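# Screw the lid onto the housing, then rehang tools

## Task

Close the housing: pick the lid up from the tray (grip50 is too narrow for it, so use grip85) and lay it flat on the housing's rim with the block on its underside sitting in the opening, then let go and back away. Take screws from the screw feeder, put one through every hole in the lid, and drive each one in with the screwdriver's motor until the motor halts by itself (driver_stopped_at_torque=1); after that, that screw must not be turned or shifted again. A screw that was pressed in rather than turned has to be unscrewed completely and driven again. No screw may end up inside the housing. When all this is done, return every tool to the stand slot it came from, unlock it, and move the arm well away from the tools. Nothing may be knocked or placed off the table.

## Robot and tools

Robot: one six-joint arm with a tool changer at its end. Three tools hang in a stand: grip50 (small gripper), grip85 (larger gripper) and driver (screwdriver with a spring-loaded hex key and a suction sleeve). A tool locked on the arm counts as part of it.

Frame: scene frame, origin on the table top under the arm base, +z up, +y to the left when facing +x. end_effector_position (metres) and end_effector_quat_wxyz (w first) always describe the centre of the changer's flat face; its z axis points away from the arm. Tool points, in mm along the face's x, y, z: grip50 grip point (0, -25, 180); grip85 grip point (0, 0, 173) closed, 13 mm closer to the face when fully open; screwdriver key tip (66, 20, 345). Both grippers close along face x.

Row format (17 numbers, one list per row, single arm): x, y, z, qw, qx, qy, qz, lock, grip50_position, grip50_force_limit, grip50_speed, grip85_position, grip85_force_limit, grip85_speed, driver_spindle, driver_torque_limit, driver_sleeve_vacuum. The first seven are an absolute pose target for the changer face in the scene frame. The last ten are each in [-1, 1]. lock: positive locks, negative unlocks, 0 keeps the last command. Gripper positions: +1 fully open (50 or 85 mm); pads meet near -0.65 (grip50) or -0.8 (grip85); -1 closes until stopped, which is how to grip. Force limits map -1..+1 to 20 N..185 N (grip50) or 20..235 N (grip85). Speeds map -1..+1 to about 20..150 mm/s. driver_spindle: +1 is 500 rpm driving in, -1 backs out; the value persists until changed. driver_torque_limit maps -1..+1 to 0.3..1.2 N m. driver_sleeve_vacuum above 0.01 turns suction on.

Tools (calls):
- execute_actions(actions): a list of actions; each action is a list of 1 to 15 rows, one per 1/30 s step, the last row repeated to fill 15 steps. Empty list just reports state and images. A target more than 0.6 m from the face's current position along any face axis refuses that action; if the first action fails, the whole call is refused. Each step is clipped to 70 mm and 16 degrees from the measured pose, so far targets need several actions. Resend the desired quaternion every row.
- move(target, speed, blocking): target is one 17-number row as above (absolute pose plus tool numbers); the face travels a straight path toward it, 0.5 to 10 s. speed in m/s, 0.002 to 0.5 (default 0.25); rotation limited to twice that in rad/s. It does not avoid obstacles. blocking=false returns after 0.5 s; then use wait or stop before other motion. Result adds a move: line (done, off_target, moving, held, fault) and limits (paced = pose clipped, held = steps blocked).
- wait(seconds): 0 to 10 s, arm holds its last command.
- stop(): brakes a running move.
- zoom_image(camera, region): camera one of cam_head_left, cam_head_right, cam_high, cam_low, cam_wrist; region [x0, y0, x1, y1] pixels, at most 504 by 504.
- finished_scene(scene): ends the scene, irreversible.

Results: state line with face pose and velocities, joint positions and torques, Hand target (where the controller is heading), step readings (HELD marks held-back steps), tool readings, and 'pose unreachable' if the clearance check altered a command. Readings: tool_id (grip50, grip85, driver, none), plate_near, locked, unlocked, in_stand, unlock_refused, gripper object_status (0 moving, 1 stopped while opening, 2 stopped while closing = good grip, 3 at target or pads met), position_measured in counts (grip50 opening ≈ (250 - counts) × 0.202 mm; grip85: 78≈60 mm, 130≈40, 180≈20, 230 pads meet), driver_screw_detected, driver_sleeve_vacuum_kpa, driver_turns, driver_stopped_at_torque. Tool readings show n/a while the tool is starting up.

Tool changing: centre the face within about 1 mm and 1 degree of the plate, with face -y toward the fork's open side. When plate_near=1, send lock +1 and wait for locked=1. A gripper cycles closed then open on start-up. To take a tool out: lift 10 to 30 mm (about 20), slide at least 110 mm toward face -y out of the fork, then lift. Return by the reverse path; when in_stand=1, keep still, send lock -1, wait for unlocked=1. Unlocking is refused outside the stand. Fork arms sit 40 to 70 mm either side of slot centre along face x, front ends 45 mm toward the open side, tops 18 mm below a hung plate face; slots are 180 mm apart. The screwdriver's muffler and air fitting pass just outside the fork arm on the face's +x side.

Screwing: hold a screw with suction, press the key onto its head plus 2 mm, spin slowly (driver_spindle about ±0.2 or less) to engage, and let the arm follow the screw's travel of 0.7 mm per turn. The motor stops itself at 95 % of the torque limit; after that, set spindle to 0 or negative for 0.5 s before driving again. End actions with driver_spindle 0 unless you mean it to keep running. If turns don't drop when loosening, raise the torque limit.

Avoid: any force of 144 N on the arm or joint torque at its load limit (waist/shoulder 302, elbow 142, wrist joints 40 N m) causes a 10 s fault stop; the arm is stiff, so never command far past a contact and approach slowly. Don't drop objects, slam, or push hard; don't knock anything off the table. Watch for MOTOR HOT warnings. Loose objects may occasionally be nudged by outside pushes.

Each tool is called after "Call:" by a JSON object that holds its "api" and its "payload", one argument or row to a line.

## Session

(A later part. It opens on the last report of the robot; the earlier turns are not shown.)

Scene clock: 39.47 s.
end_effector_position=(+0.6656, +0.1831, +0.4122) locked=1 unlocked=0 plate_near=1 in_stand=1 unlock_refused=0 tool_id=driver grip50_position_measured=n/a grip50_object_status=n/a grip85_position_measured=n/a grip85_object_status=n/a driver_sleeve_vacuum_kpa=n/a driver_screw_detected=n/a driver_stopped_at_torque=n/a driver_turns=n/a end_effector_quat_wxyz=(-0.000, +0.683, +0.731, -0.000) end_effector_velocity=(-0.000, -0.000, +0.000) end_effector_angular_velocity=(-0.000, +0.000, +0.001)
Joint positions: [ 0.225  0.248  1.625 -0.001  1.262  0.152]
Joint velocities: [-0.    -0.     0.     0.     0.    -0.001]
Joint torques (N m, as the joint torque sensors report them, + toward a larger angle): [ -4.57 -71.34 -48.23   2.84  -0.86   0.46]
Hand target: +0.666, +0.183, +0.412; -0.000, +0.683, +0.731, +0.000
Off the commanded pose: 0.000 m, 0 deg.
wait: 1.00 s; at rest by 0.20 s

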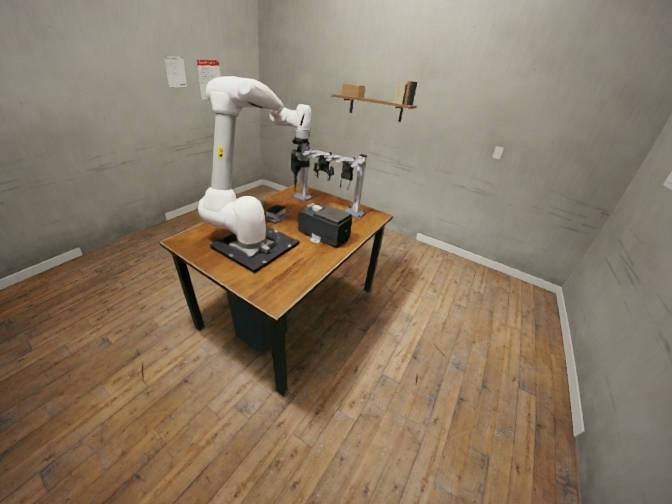

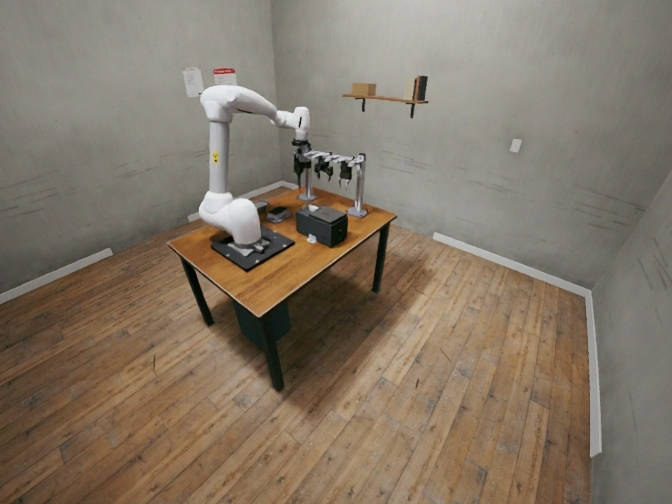

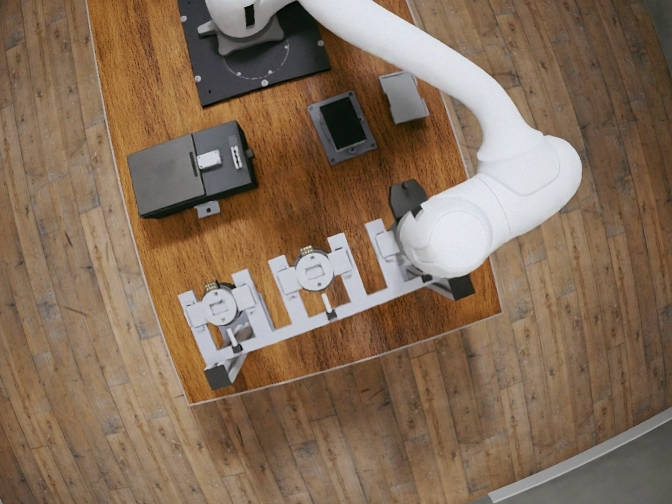

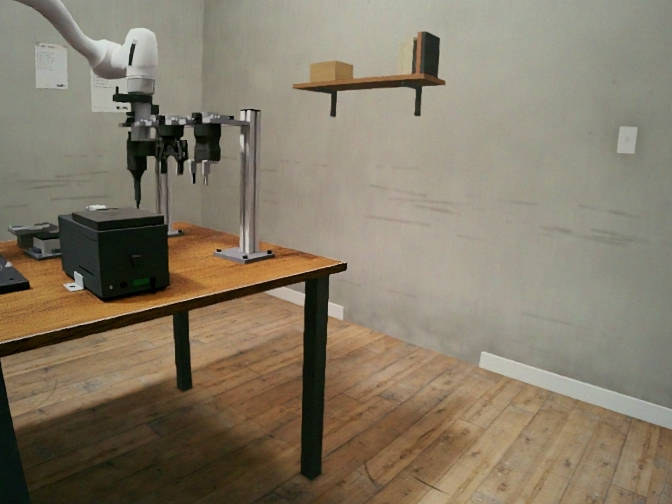

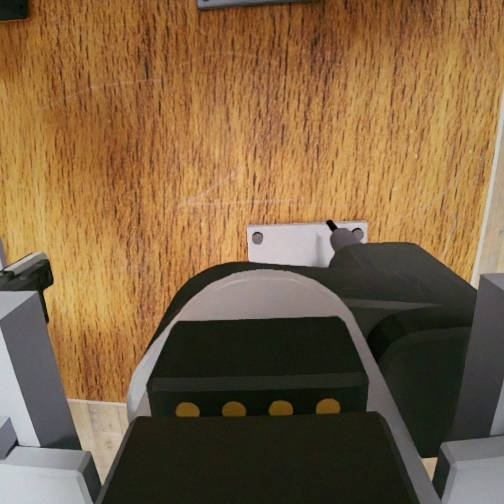

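Call:
{"api": "execute_actions", "payload": {
  "actions": []
}}

Scene clock: 40.20 s.
end_effector_position=(+0.6656, +0.1831, +0.4123) locked=1 unlocked=0 plate_near=1 in_stand=1 unlock_refused=0 tool_id=driver grip50_position_measured=n/a grip50_object_status=n/a grip85_position_measured=n/a grip85_object_status=n/a driver_sleeve_vacuum_kpa=n/a driver_screw_detected=n/a driver_stopped_at_torque=n/a driver_turns=n/a end_effector_quat_wxyz=(-0.000, +0.683, +0.731, -0.000) end_effector_velocity=(-0.000, -0.000, -0.000) end_effector_angular_velocity=(-0.001, -0.000, +0.002)
Joint positions: [ 0.225  0.248  1.625 -0.001  1.262  0.152]
Joint velocities: [ 0.     0.     0.    -0.001 -0.    -0.002]
Joint torques (N m, as the joint torque sensors report them, + toward a larger angle): [ -3.67 -76.74 -51.39   3.55  -0.87   0.06]
Hand target: +0.666, +0.183, +0.412; -0.000, +0.683, +0.731, +0.000
Off the commanded pose: 0.000 m, 0 deg.

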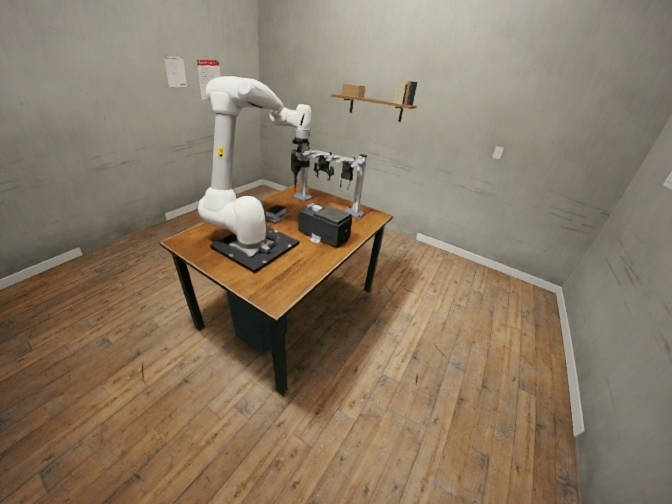

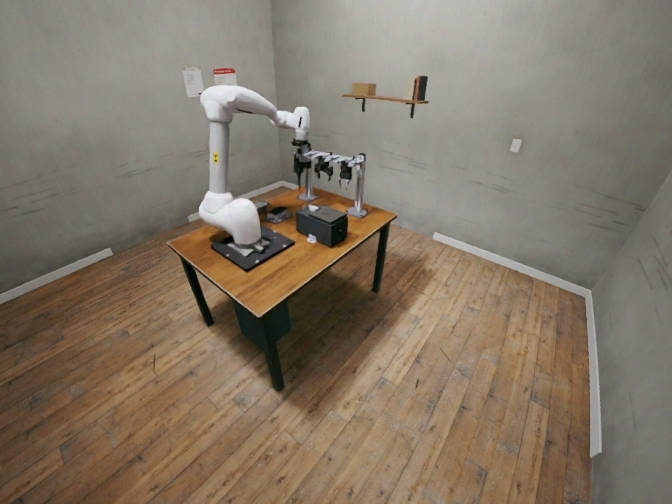

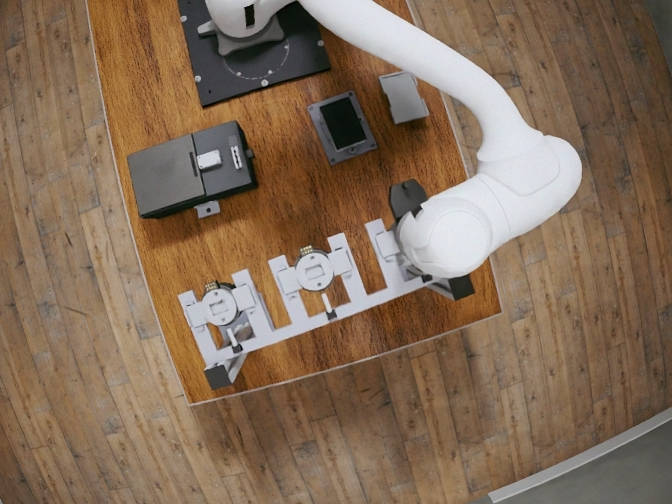

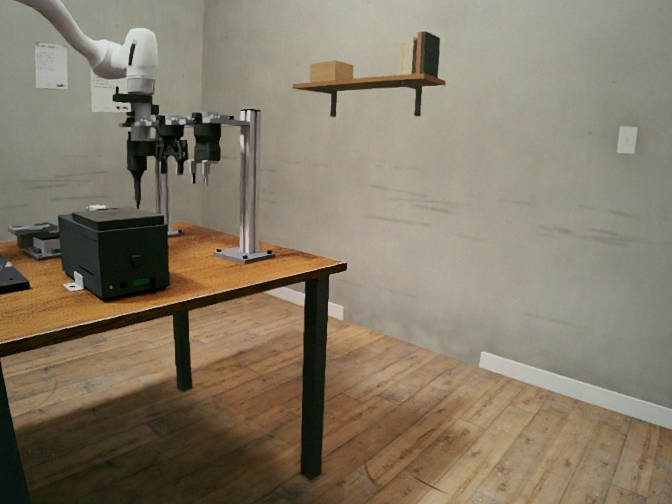

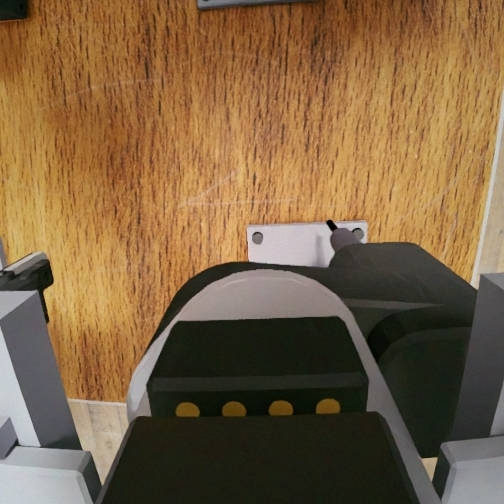

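Call:
{"api": "move", "payload": {
  "target": [0.6656,0.1832,0.432,0,0.68264,0.73076,0,0,0,0,0,0,0,0,0,0,0],
  "speed": 0.06
}}

Call:
{"api": "move", "payload": {
  "target": [0.5359,0.1744,0.432,0,0.68264,0.73076,0,0,0,0,0,0,0,0,0,0,0],
  "speed": 0.15
}}

Call:
{"api": "move", "payload": {
  "target": [0.50,0.10,0.55,0,0.7071,0.7071,0,0,0,0,0,0,0,0,0,0,0],
  "speed": 0.25
}}

Call:
{"api": "move", "payload": {
  "target": [0.41,-0.166,0.55,0,0.7071,0.7071,0,0,0,0,0,0,0,0,0,0,0],
  "speed": 0.3
}}

Scene clock: 41.07 s.
end_effector_position=(+0.6656, +0.1832, +0.4319) locked=1 unlocked=0 plate_near=1 in_stand=0 unlock_refused=0 tool_id=driver grip50_position_measured=n/a grip50_object_status=n/a grip85_position_measured=n/a grip85_object_status=n/a driver_sleeve_vacuum_kpa=0 driver_screw_detected=0 driver_stopped_at_torque=0 driver_turns=0.00 end_effector_quat_wxyz=(-0.000, +0.683, +0.731, -0.000) end_effector_velocity=(-0.000, +0.000, +0.001) end_effector_angular_velocity=(-0.000, -0.000, +0.001)
Joint positions: [ 0.226  0.239  1.6   -0.001  1.296  0.152]
Joint velocities: [ 0.    -0.001 -0.001 -0.     0.001 -0.001]
Joint torques (N m, as the joint torque sensors report them, + toward a larger angle): [ -0.87 -86.75 -59.54   4.77  -0.51  -0.04]
Hand target: +0.666, +0.183, +0.432; +0.000, +0.683, +0.731, -0.000
Off the commanded pose: 0.000 m, 0 deg.
move: done

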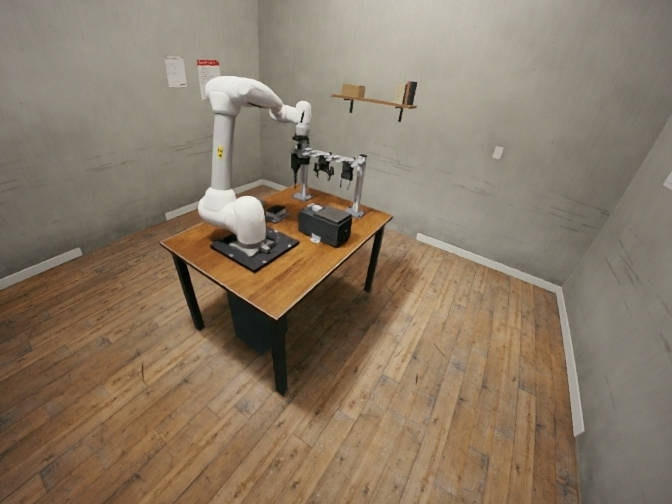

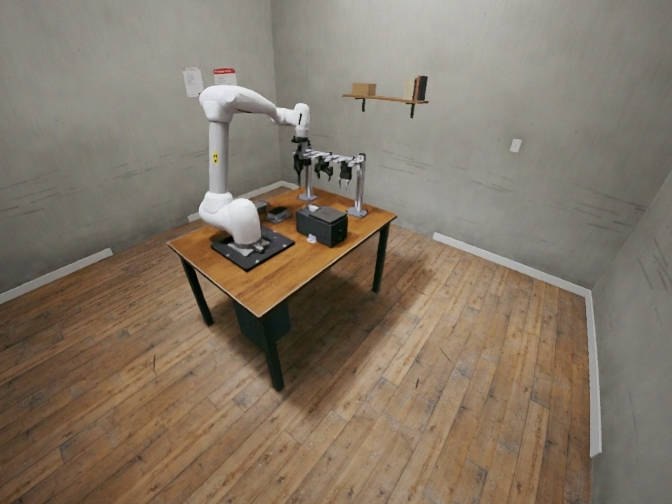

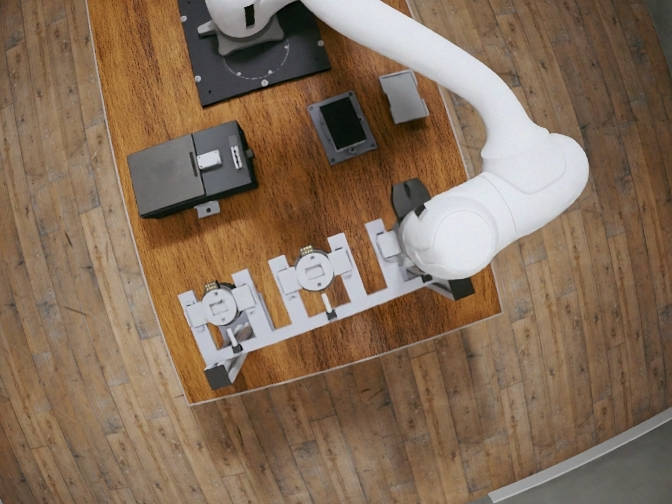

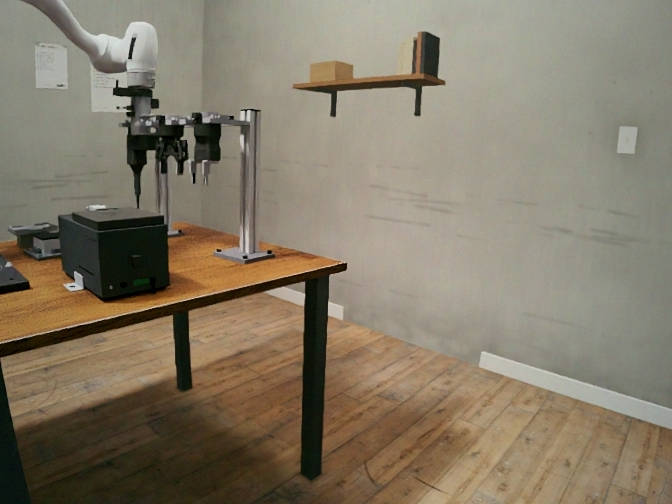

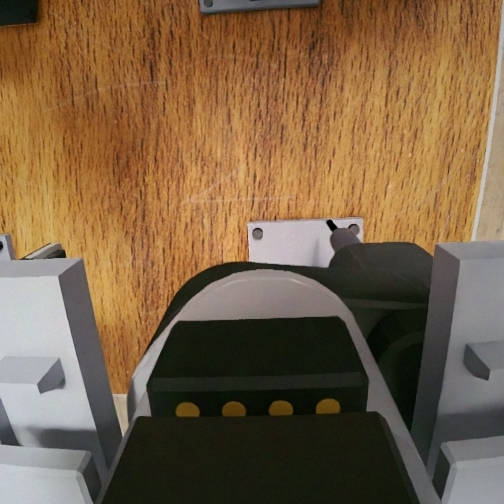

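Scene clock: 42.30 s.
end_effector_position=(+0.5360, +0.1743, +0.4319) locked=1 unlocked=0 plate_near=1 in_stand=0 unlock_refused=0 tool_id=driver grip50_position_measured=n/a grip50_object_status=n/a grip85_position_measured=n/a grip85_object_status=n/a driver_sleeve_vacuum_kpa=0 driver_screw_detected=0 driver_stopped_at_torque=0 driver_turns=0.00 end_effector_quat_wxyz=(+0.000, +0.683, +0.731, +0.000) end_effector_velocity=(-0.000, -0.000, -0.000) end_effector_angular_velocity=(+0.000, +0.000, -0.002)
Joint positions: [ 0.261  0.04   1.832 -0.001  1.263  0.187]
Joint velocities: [-0.    -0.001  0.001  0.     0.     0.001]
Joint torques (N m, as the joint torque sensors report them, + toward a larger angle): [ -0.1  -62.36 -59.51   4.97  -0.77   0.04]
Hand target: +0.536, +0.174, +0.432; -0.000, +0.683, +0.731, +0.000
Off the commanded pose: 0.000 m, 0 deg.
move: done

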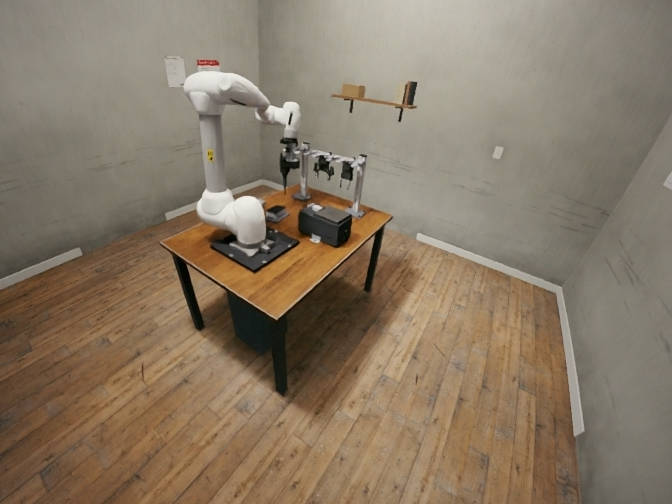

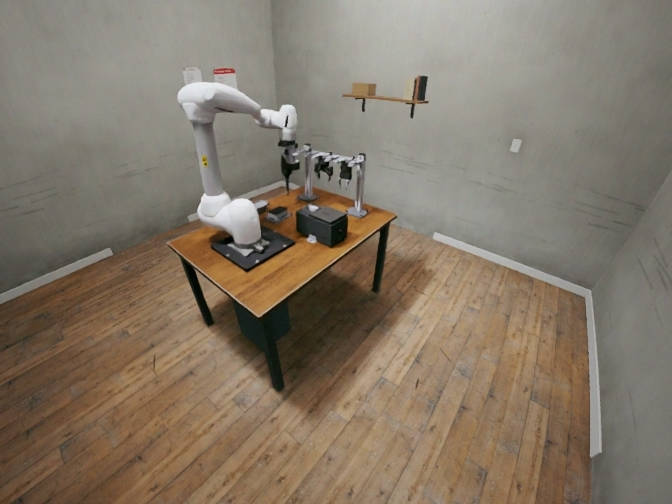

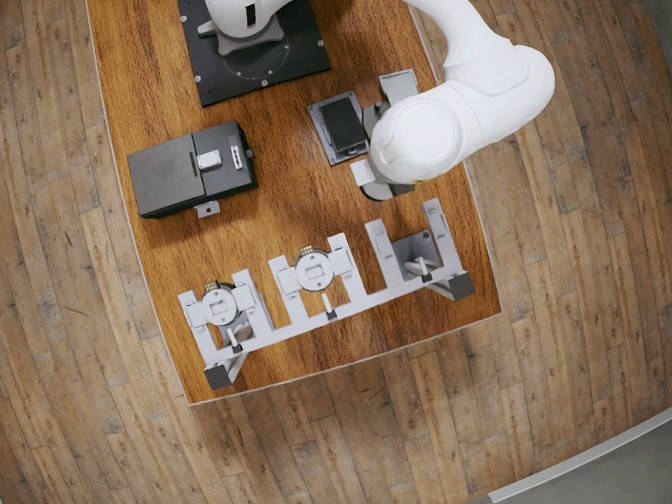

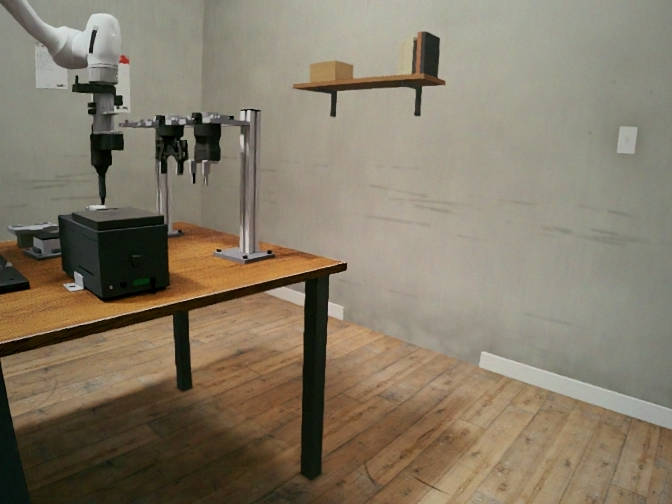

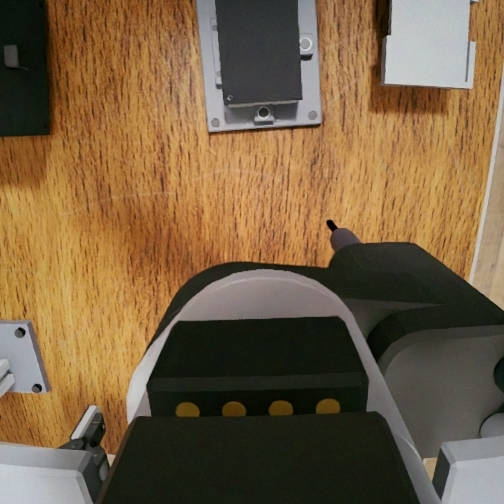

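Scene clock: 43.30 s.
end_effector_position=(+0.4998, +0.0999, +0.5499) locked=1 unlocked=0 plate_near=1 in_stand=0 unlock_refused=0 tool_id=driver grip50_position_measured=n/a grip50_object_status=n/a grip85_position_measured=n/a grip85_object_status=n/a driver_sleeve_vacuum_kpa=0 driver_screw_detected=0 driver_stopped_at_torque=0 driver_turns=0.00 end_effector_quat_wxyz=(-0.000, +0.707, +0.707, -0.000) end_effector_velocity=(+0.000, -0.000, +0.000) end_effector_angular_velocity=(+0.001, -0.001, -0.000)
Joint positions: [ 0.137 -0.086  1.74  -0.001  1.481  0.131]
Joint velocities: [-0.    -0.    -0.001  0.001 -0.001 -0.   ]
Joint torques (N m, as the joint torque sensors report them, + toward a larger angle): [ -1.32 -49.9  -62.43   5.02  -0.58   0.18]
Hand target: +0.500, +0.100, +0.550; +0.000, +0.707, +0.707, -0.000
Off the commanded pose: 0.000 m, 0 deg.
move: done

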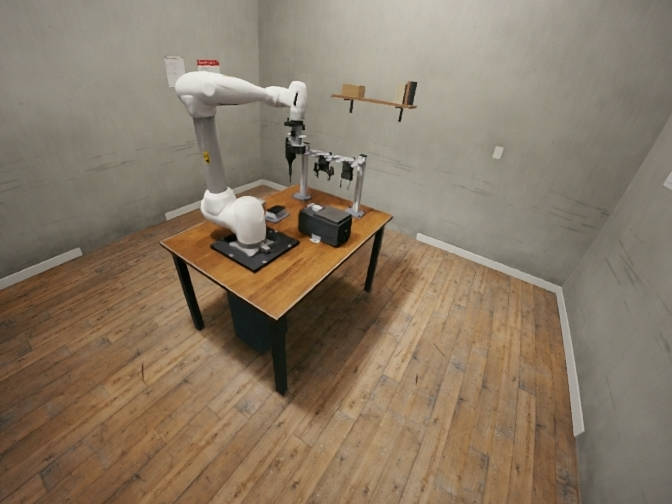

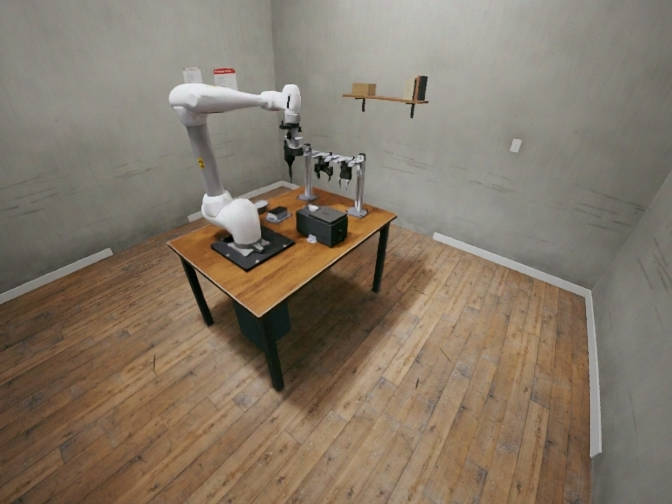

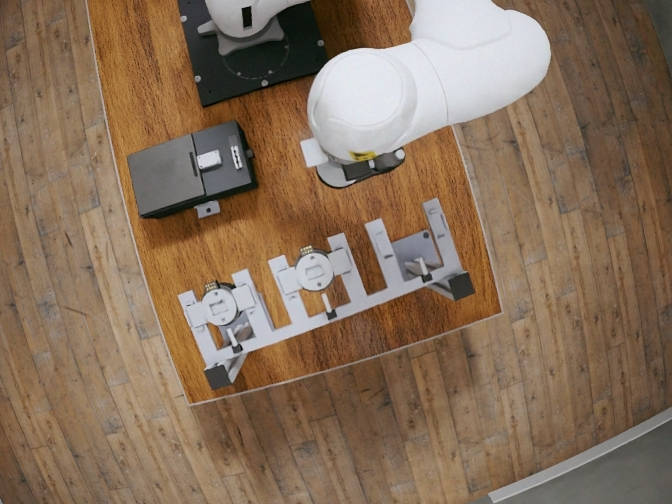

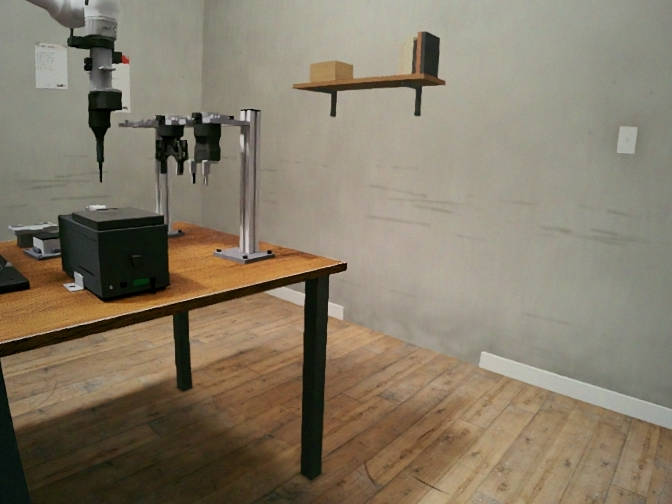

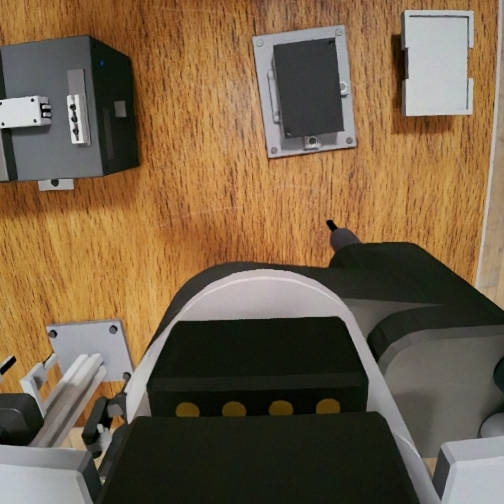

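Scene clock: 44.70 s.
end_effector_position=(+0.4101, -0.1659, +0.5500) locked=1 unlocked=0 plate_near=1 in_stand=0 unlock_refused=0 tool_id=driver grip50_position_measured=n/a grip50_object_status=n/a grip85_position_measured=n/a grip85_object_status=n/a driver_sleeve_vacuum_kpa=0 driver_screw_detected=0 driver_stopped_at_torque=0 driver_turns=0.00 end_effector_quat_wxyz=(+0.000, +0.707, +0.707, -0.000) end_effector_velocity=(+0.001, -0.001, +0.000) end_effector_angular_velocity=(-0.000, -0.000, -0.001)
Joint positions: [-0.461 -0.197  1.835  0.003  1.498 -0.468]
Joint velocities: [-0.001  0.002 -0.002 -0.    -0.    -0.   ]
Joint torques (N m, as the joint torque sensors report them, + toward a larger angle): [  0.4  -36.55 -61.92   5.03  -0.34   0.1 ]
Hand target: +0.410, -0.166, +0.550; +0.000, +0.707, +0.707, -0.000
Off the commanded pose: 0.000 m, 0 deg.
move: done

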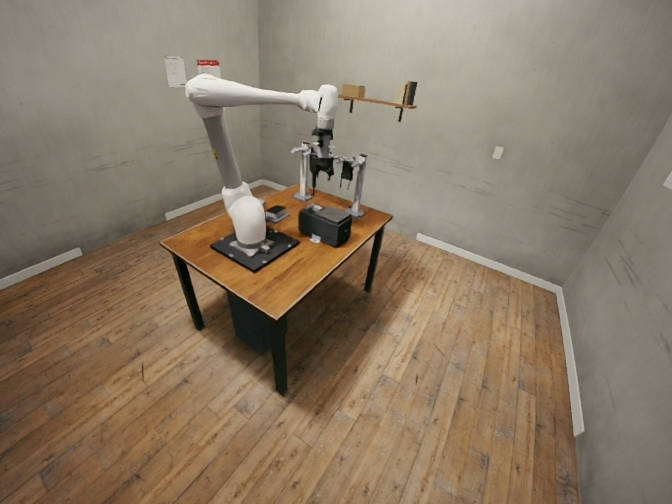

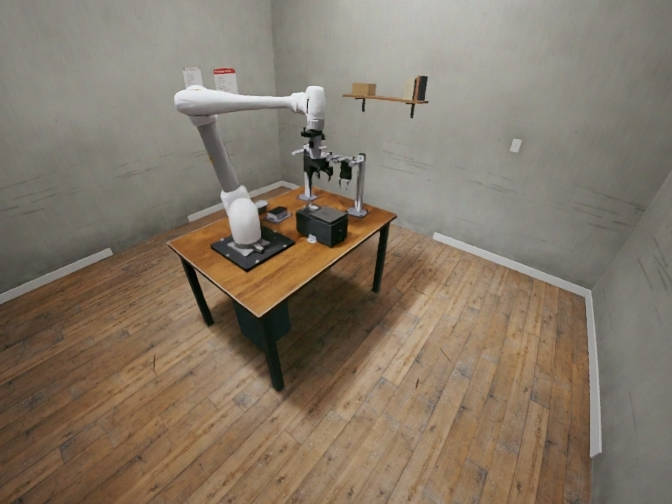

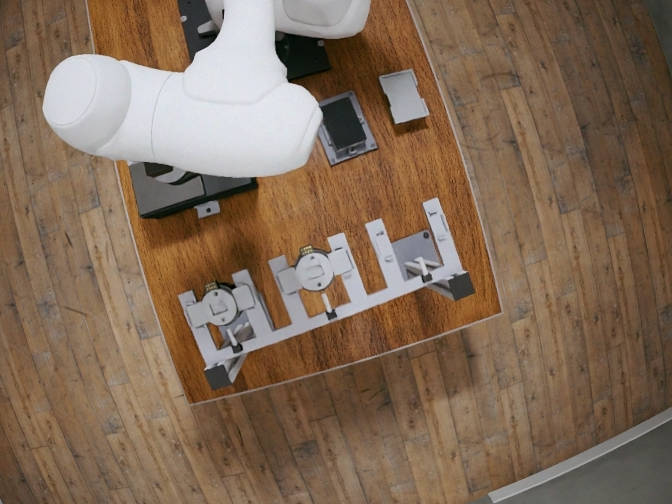

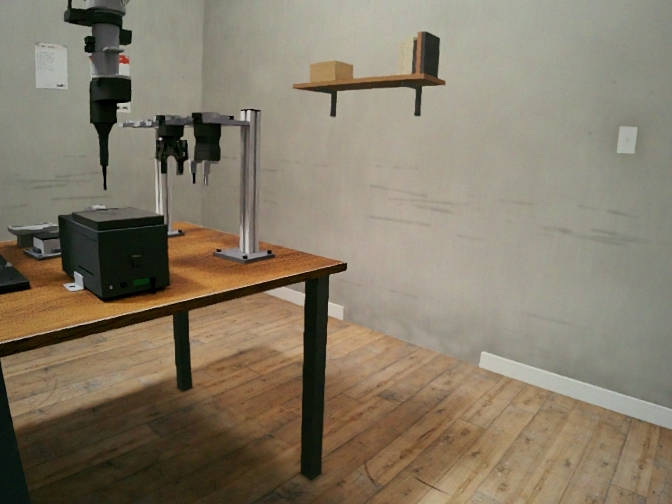

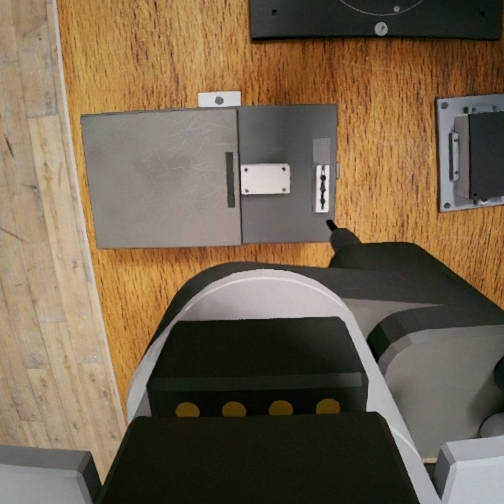

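Call:
{"api": "zoom_image", "payload": {
  "camera": "cam_wrist",
  "region": [290,160,374,244]
}}

Region (290, 160, 374, 244) of cam_wrist's 504x504 image, scaled by 6.000, with more detail than that image has.

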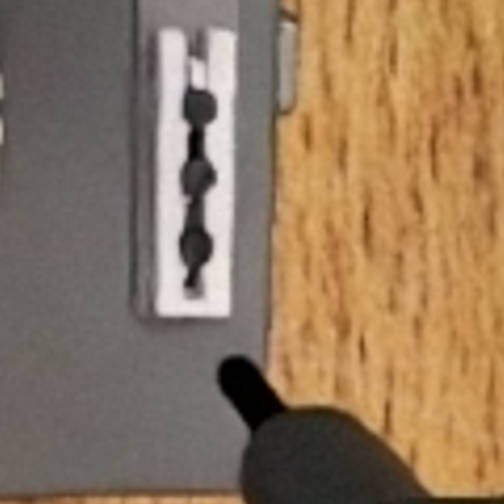

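Call:
{"api": "move", "payload": {
  "target": [0.396,-0.166,0.55,0,0.7071,0.7071,0,0,0,0,0,0,0,0,0,0,0],
  "speed": 0.1
}}

Call:
{"api": "zoom_image", "payload": {
  "camera": "cam_wrist",
  "region": [290,160,374,244]
}}

Call:
{"api": "zoom_image", "payload": {
  "camera": "cam_low",
  "region": [50,120,170,240]
}}

Scene clock: 45.73 s.
end_effector_position=(+0.3961, -0.1660, +0.5500) locked=1 unlocked=0 plate_near=1 in_stand=0 unlock_refused=0 tool_id=driver grip50_position_measured=n/a grip50_object_status=n/a grip85_position_measured=n/a grip85_object_status=n/a driver_sleeve_vacuum_kpa=0 driver_screw_detected=0 driver_stopped_at_torque=0 driver_turns=0.00 end_effector_quat_wxyz=(-0.000, +0.707, +0.707, -0.000) end_effector_velocity=(-0.001, +0.000, +0.000) end_effector_angular_velocity=(-0.001, -0.000, -0.001)
Joint positions: [-0.477 -0.218  1.851  0.003  1.503 -0.483]
Joint velocities: [-0.    -0.001  0.    -0.001  0.     0.   ]
Joint torques (N m, as the joint torque sensors report them, + toward a larger angle): [ -0.18 -30.66 -62.54   5.2   -0.2   -0.03]
Hand target: +0.396, -0.166, +0.550; -0.000, +0.707, +0.707, -0.000
Off the commanded pose: 0.000 m, 0 deg.
move: done

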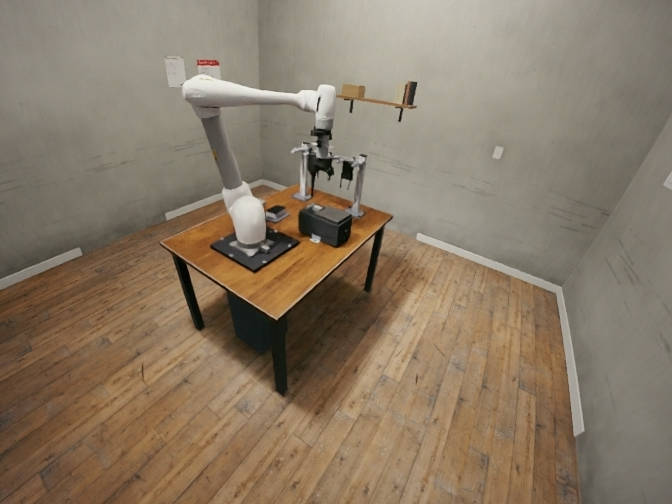

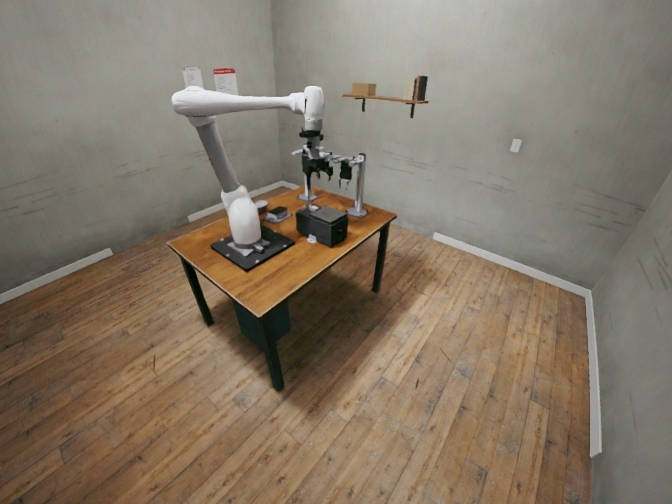

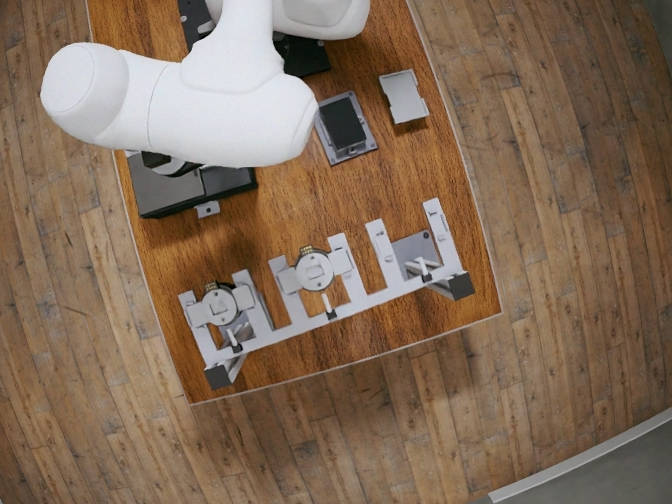

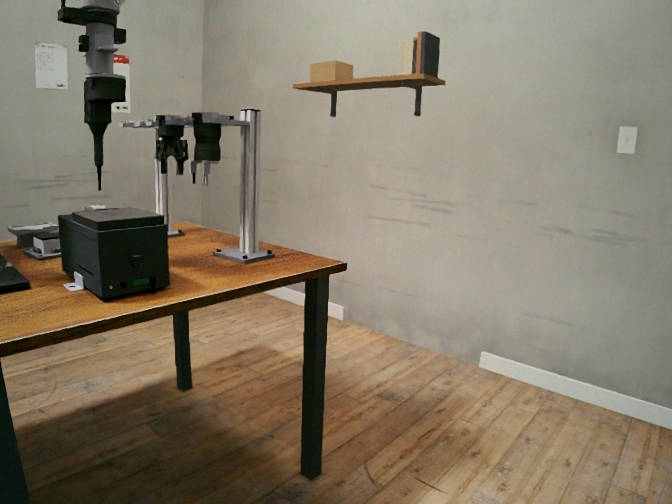

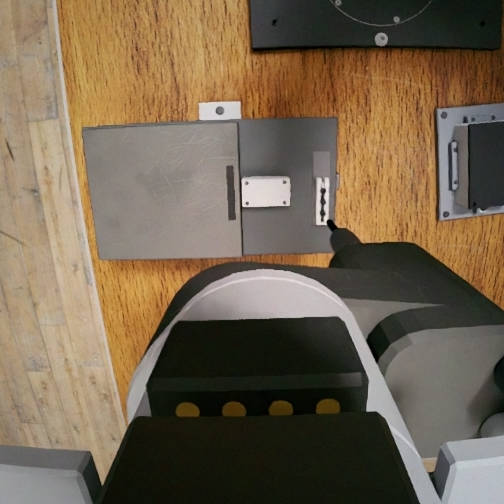

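Region (290, 160, 374, 244) of cam_wrist's 504x504 image, scaled by 6.000, with more detail than that image has.

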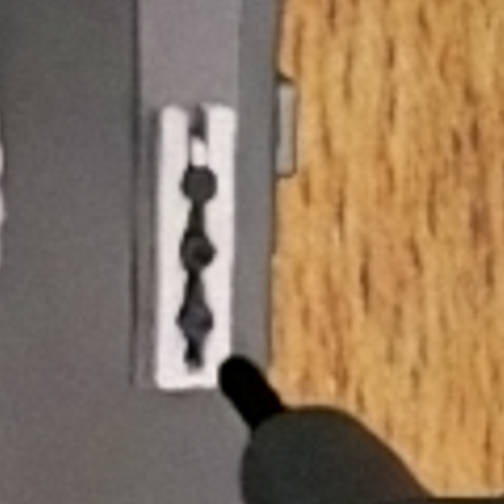

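Region (50, 120, 170, 240) of cam_low's 672x504 image, scaled by 4.200, with more detail than that image has.

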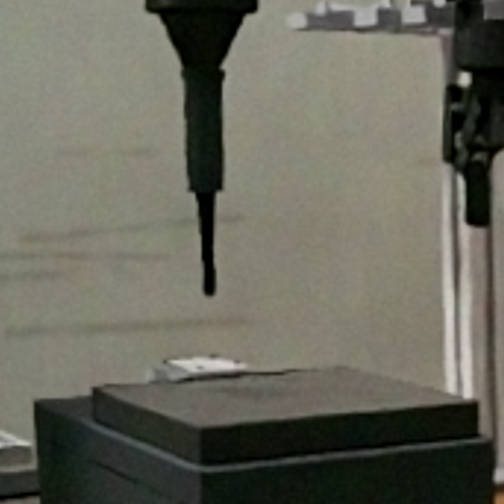

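Call:
{"api": "move", "payload": {
  "target": [0.3955,-0.1666,0.5435,0,0.7071,0.7071,0,0,0,0,0,0,0,0,0,0,0],
  "speed": 0.05
}}

Call:
{"api": "zoom_image", "payload": {
  "camera": "cam_wrist",
  "region": [308,192,350,234]
}}

Scene clock: 46.60 s.
end_effector_position=(+0.3954, -0.1665, +0.5437) locked=1 unlocked=0 plate_near=1 in_stand=0 unlock_refused=0 tool_id=driver grip50_position_measured=n/a grip50_object_status=n/a grip85_position_measured=n/a grip85_object_status=n/a driver_sleeve_vacuum_kpa=0 driver_screw_detected=0 driver_stopped_at_torque=0 driver_turns=0.00 end_effector_quat_wxyz=(+0.000, +0.707, +0.707, +0.000) end_effector_velocity=(+0.000, -0.000, -0.001) end_effector_angular_velocity=(+0.001, +0.000, +0.000)
Joint positions: [-0.479 -0.218  1.863  0.003  1.491 -0.485]
Joint velocities: [-0.     0.001  0.     0.001 -0.001 -0.001]
Joint torques (N m, as the joint torque sensors report them, + toward a larger angle): [ -2.01 -34.53 -61.75   5.34  -0.21  -0.07]
Hand target: +0.396, -0.167, +0.543; -0.000, +0.707, +0.707, -0.000
Off the commanded pose: 0.000 m, 0 deg.
move: done

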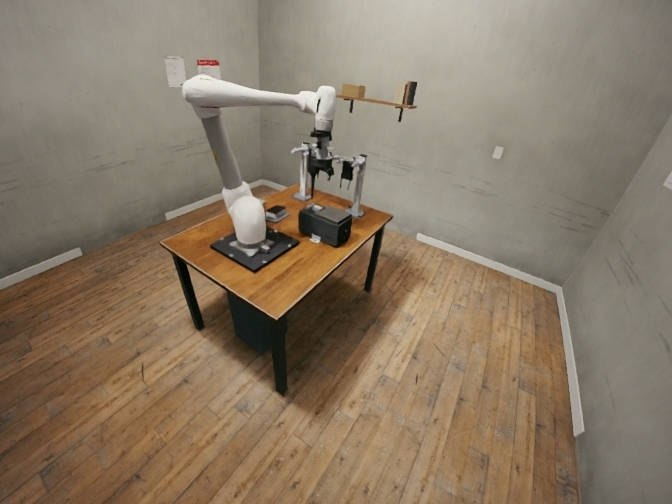

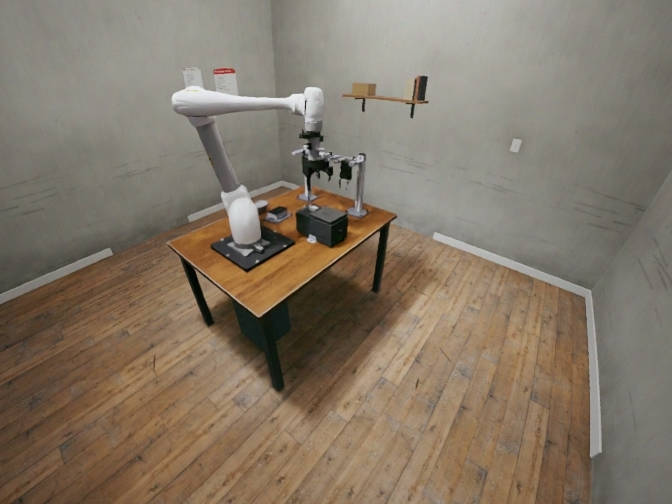

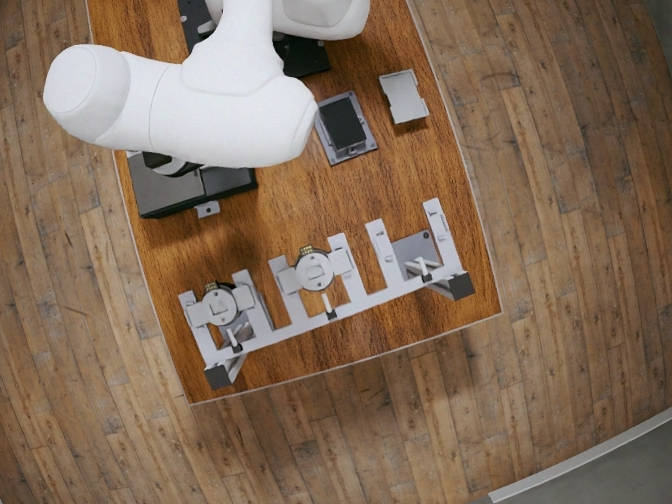

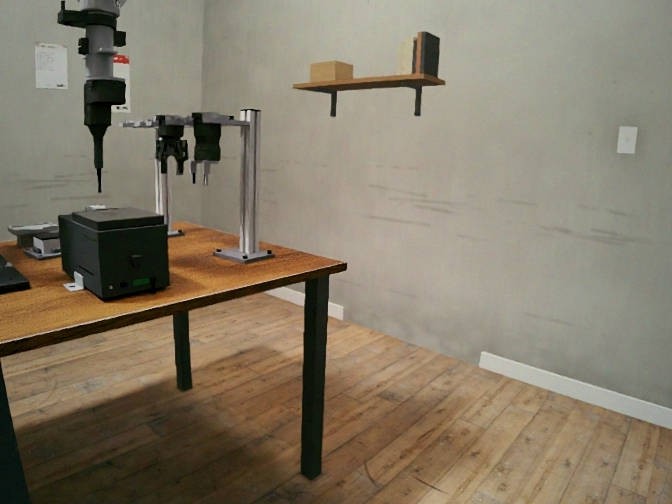

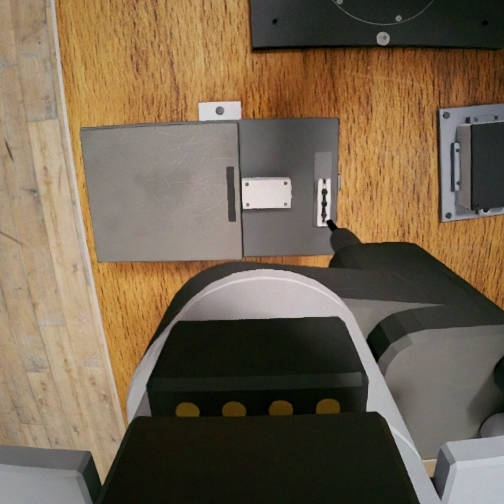

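Region (308, 192, 350, 234) of cam_wrist's 504x504 image, scaled by 12.000, with more detail than that image has.

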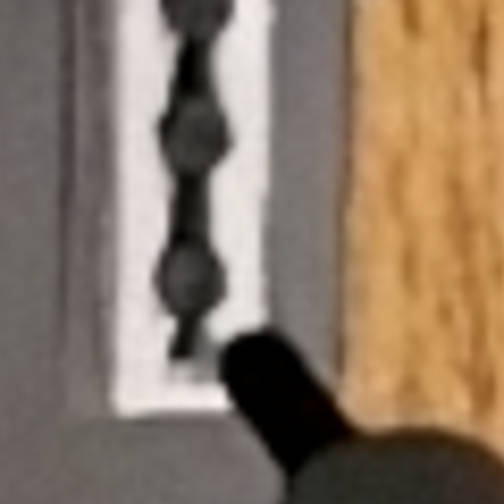

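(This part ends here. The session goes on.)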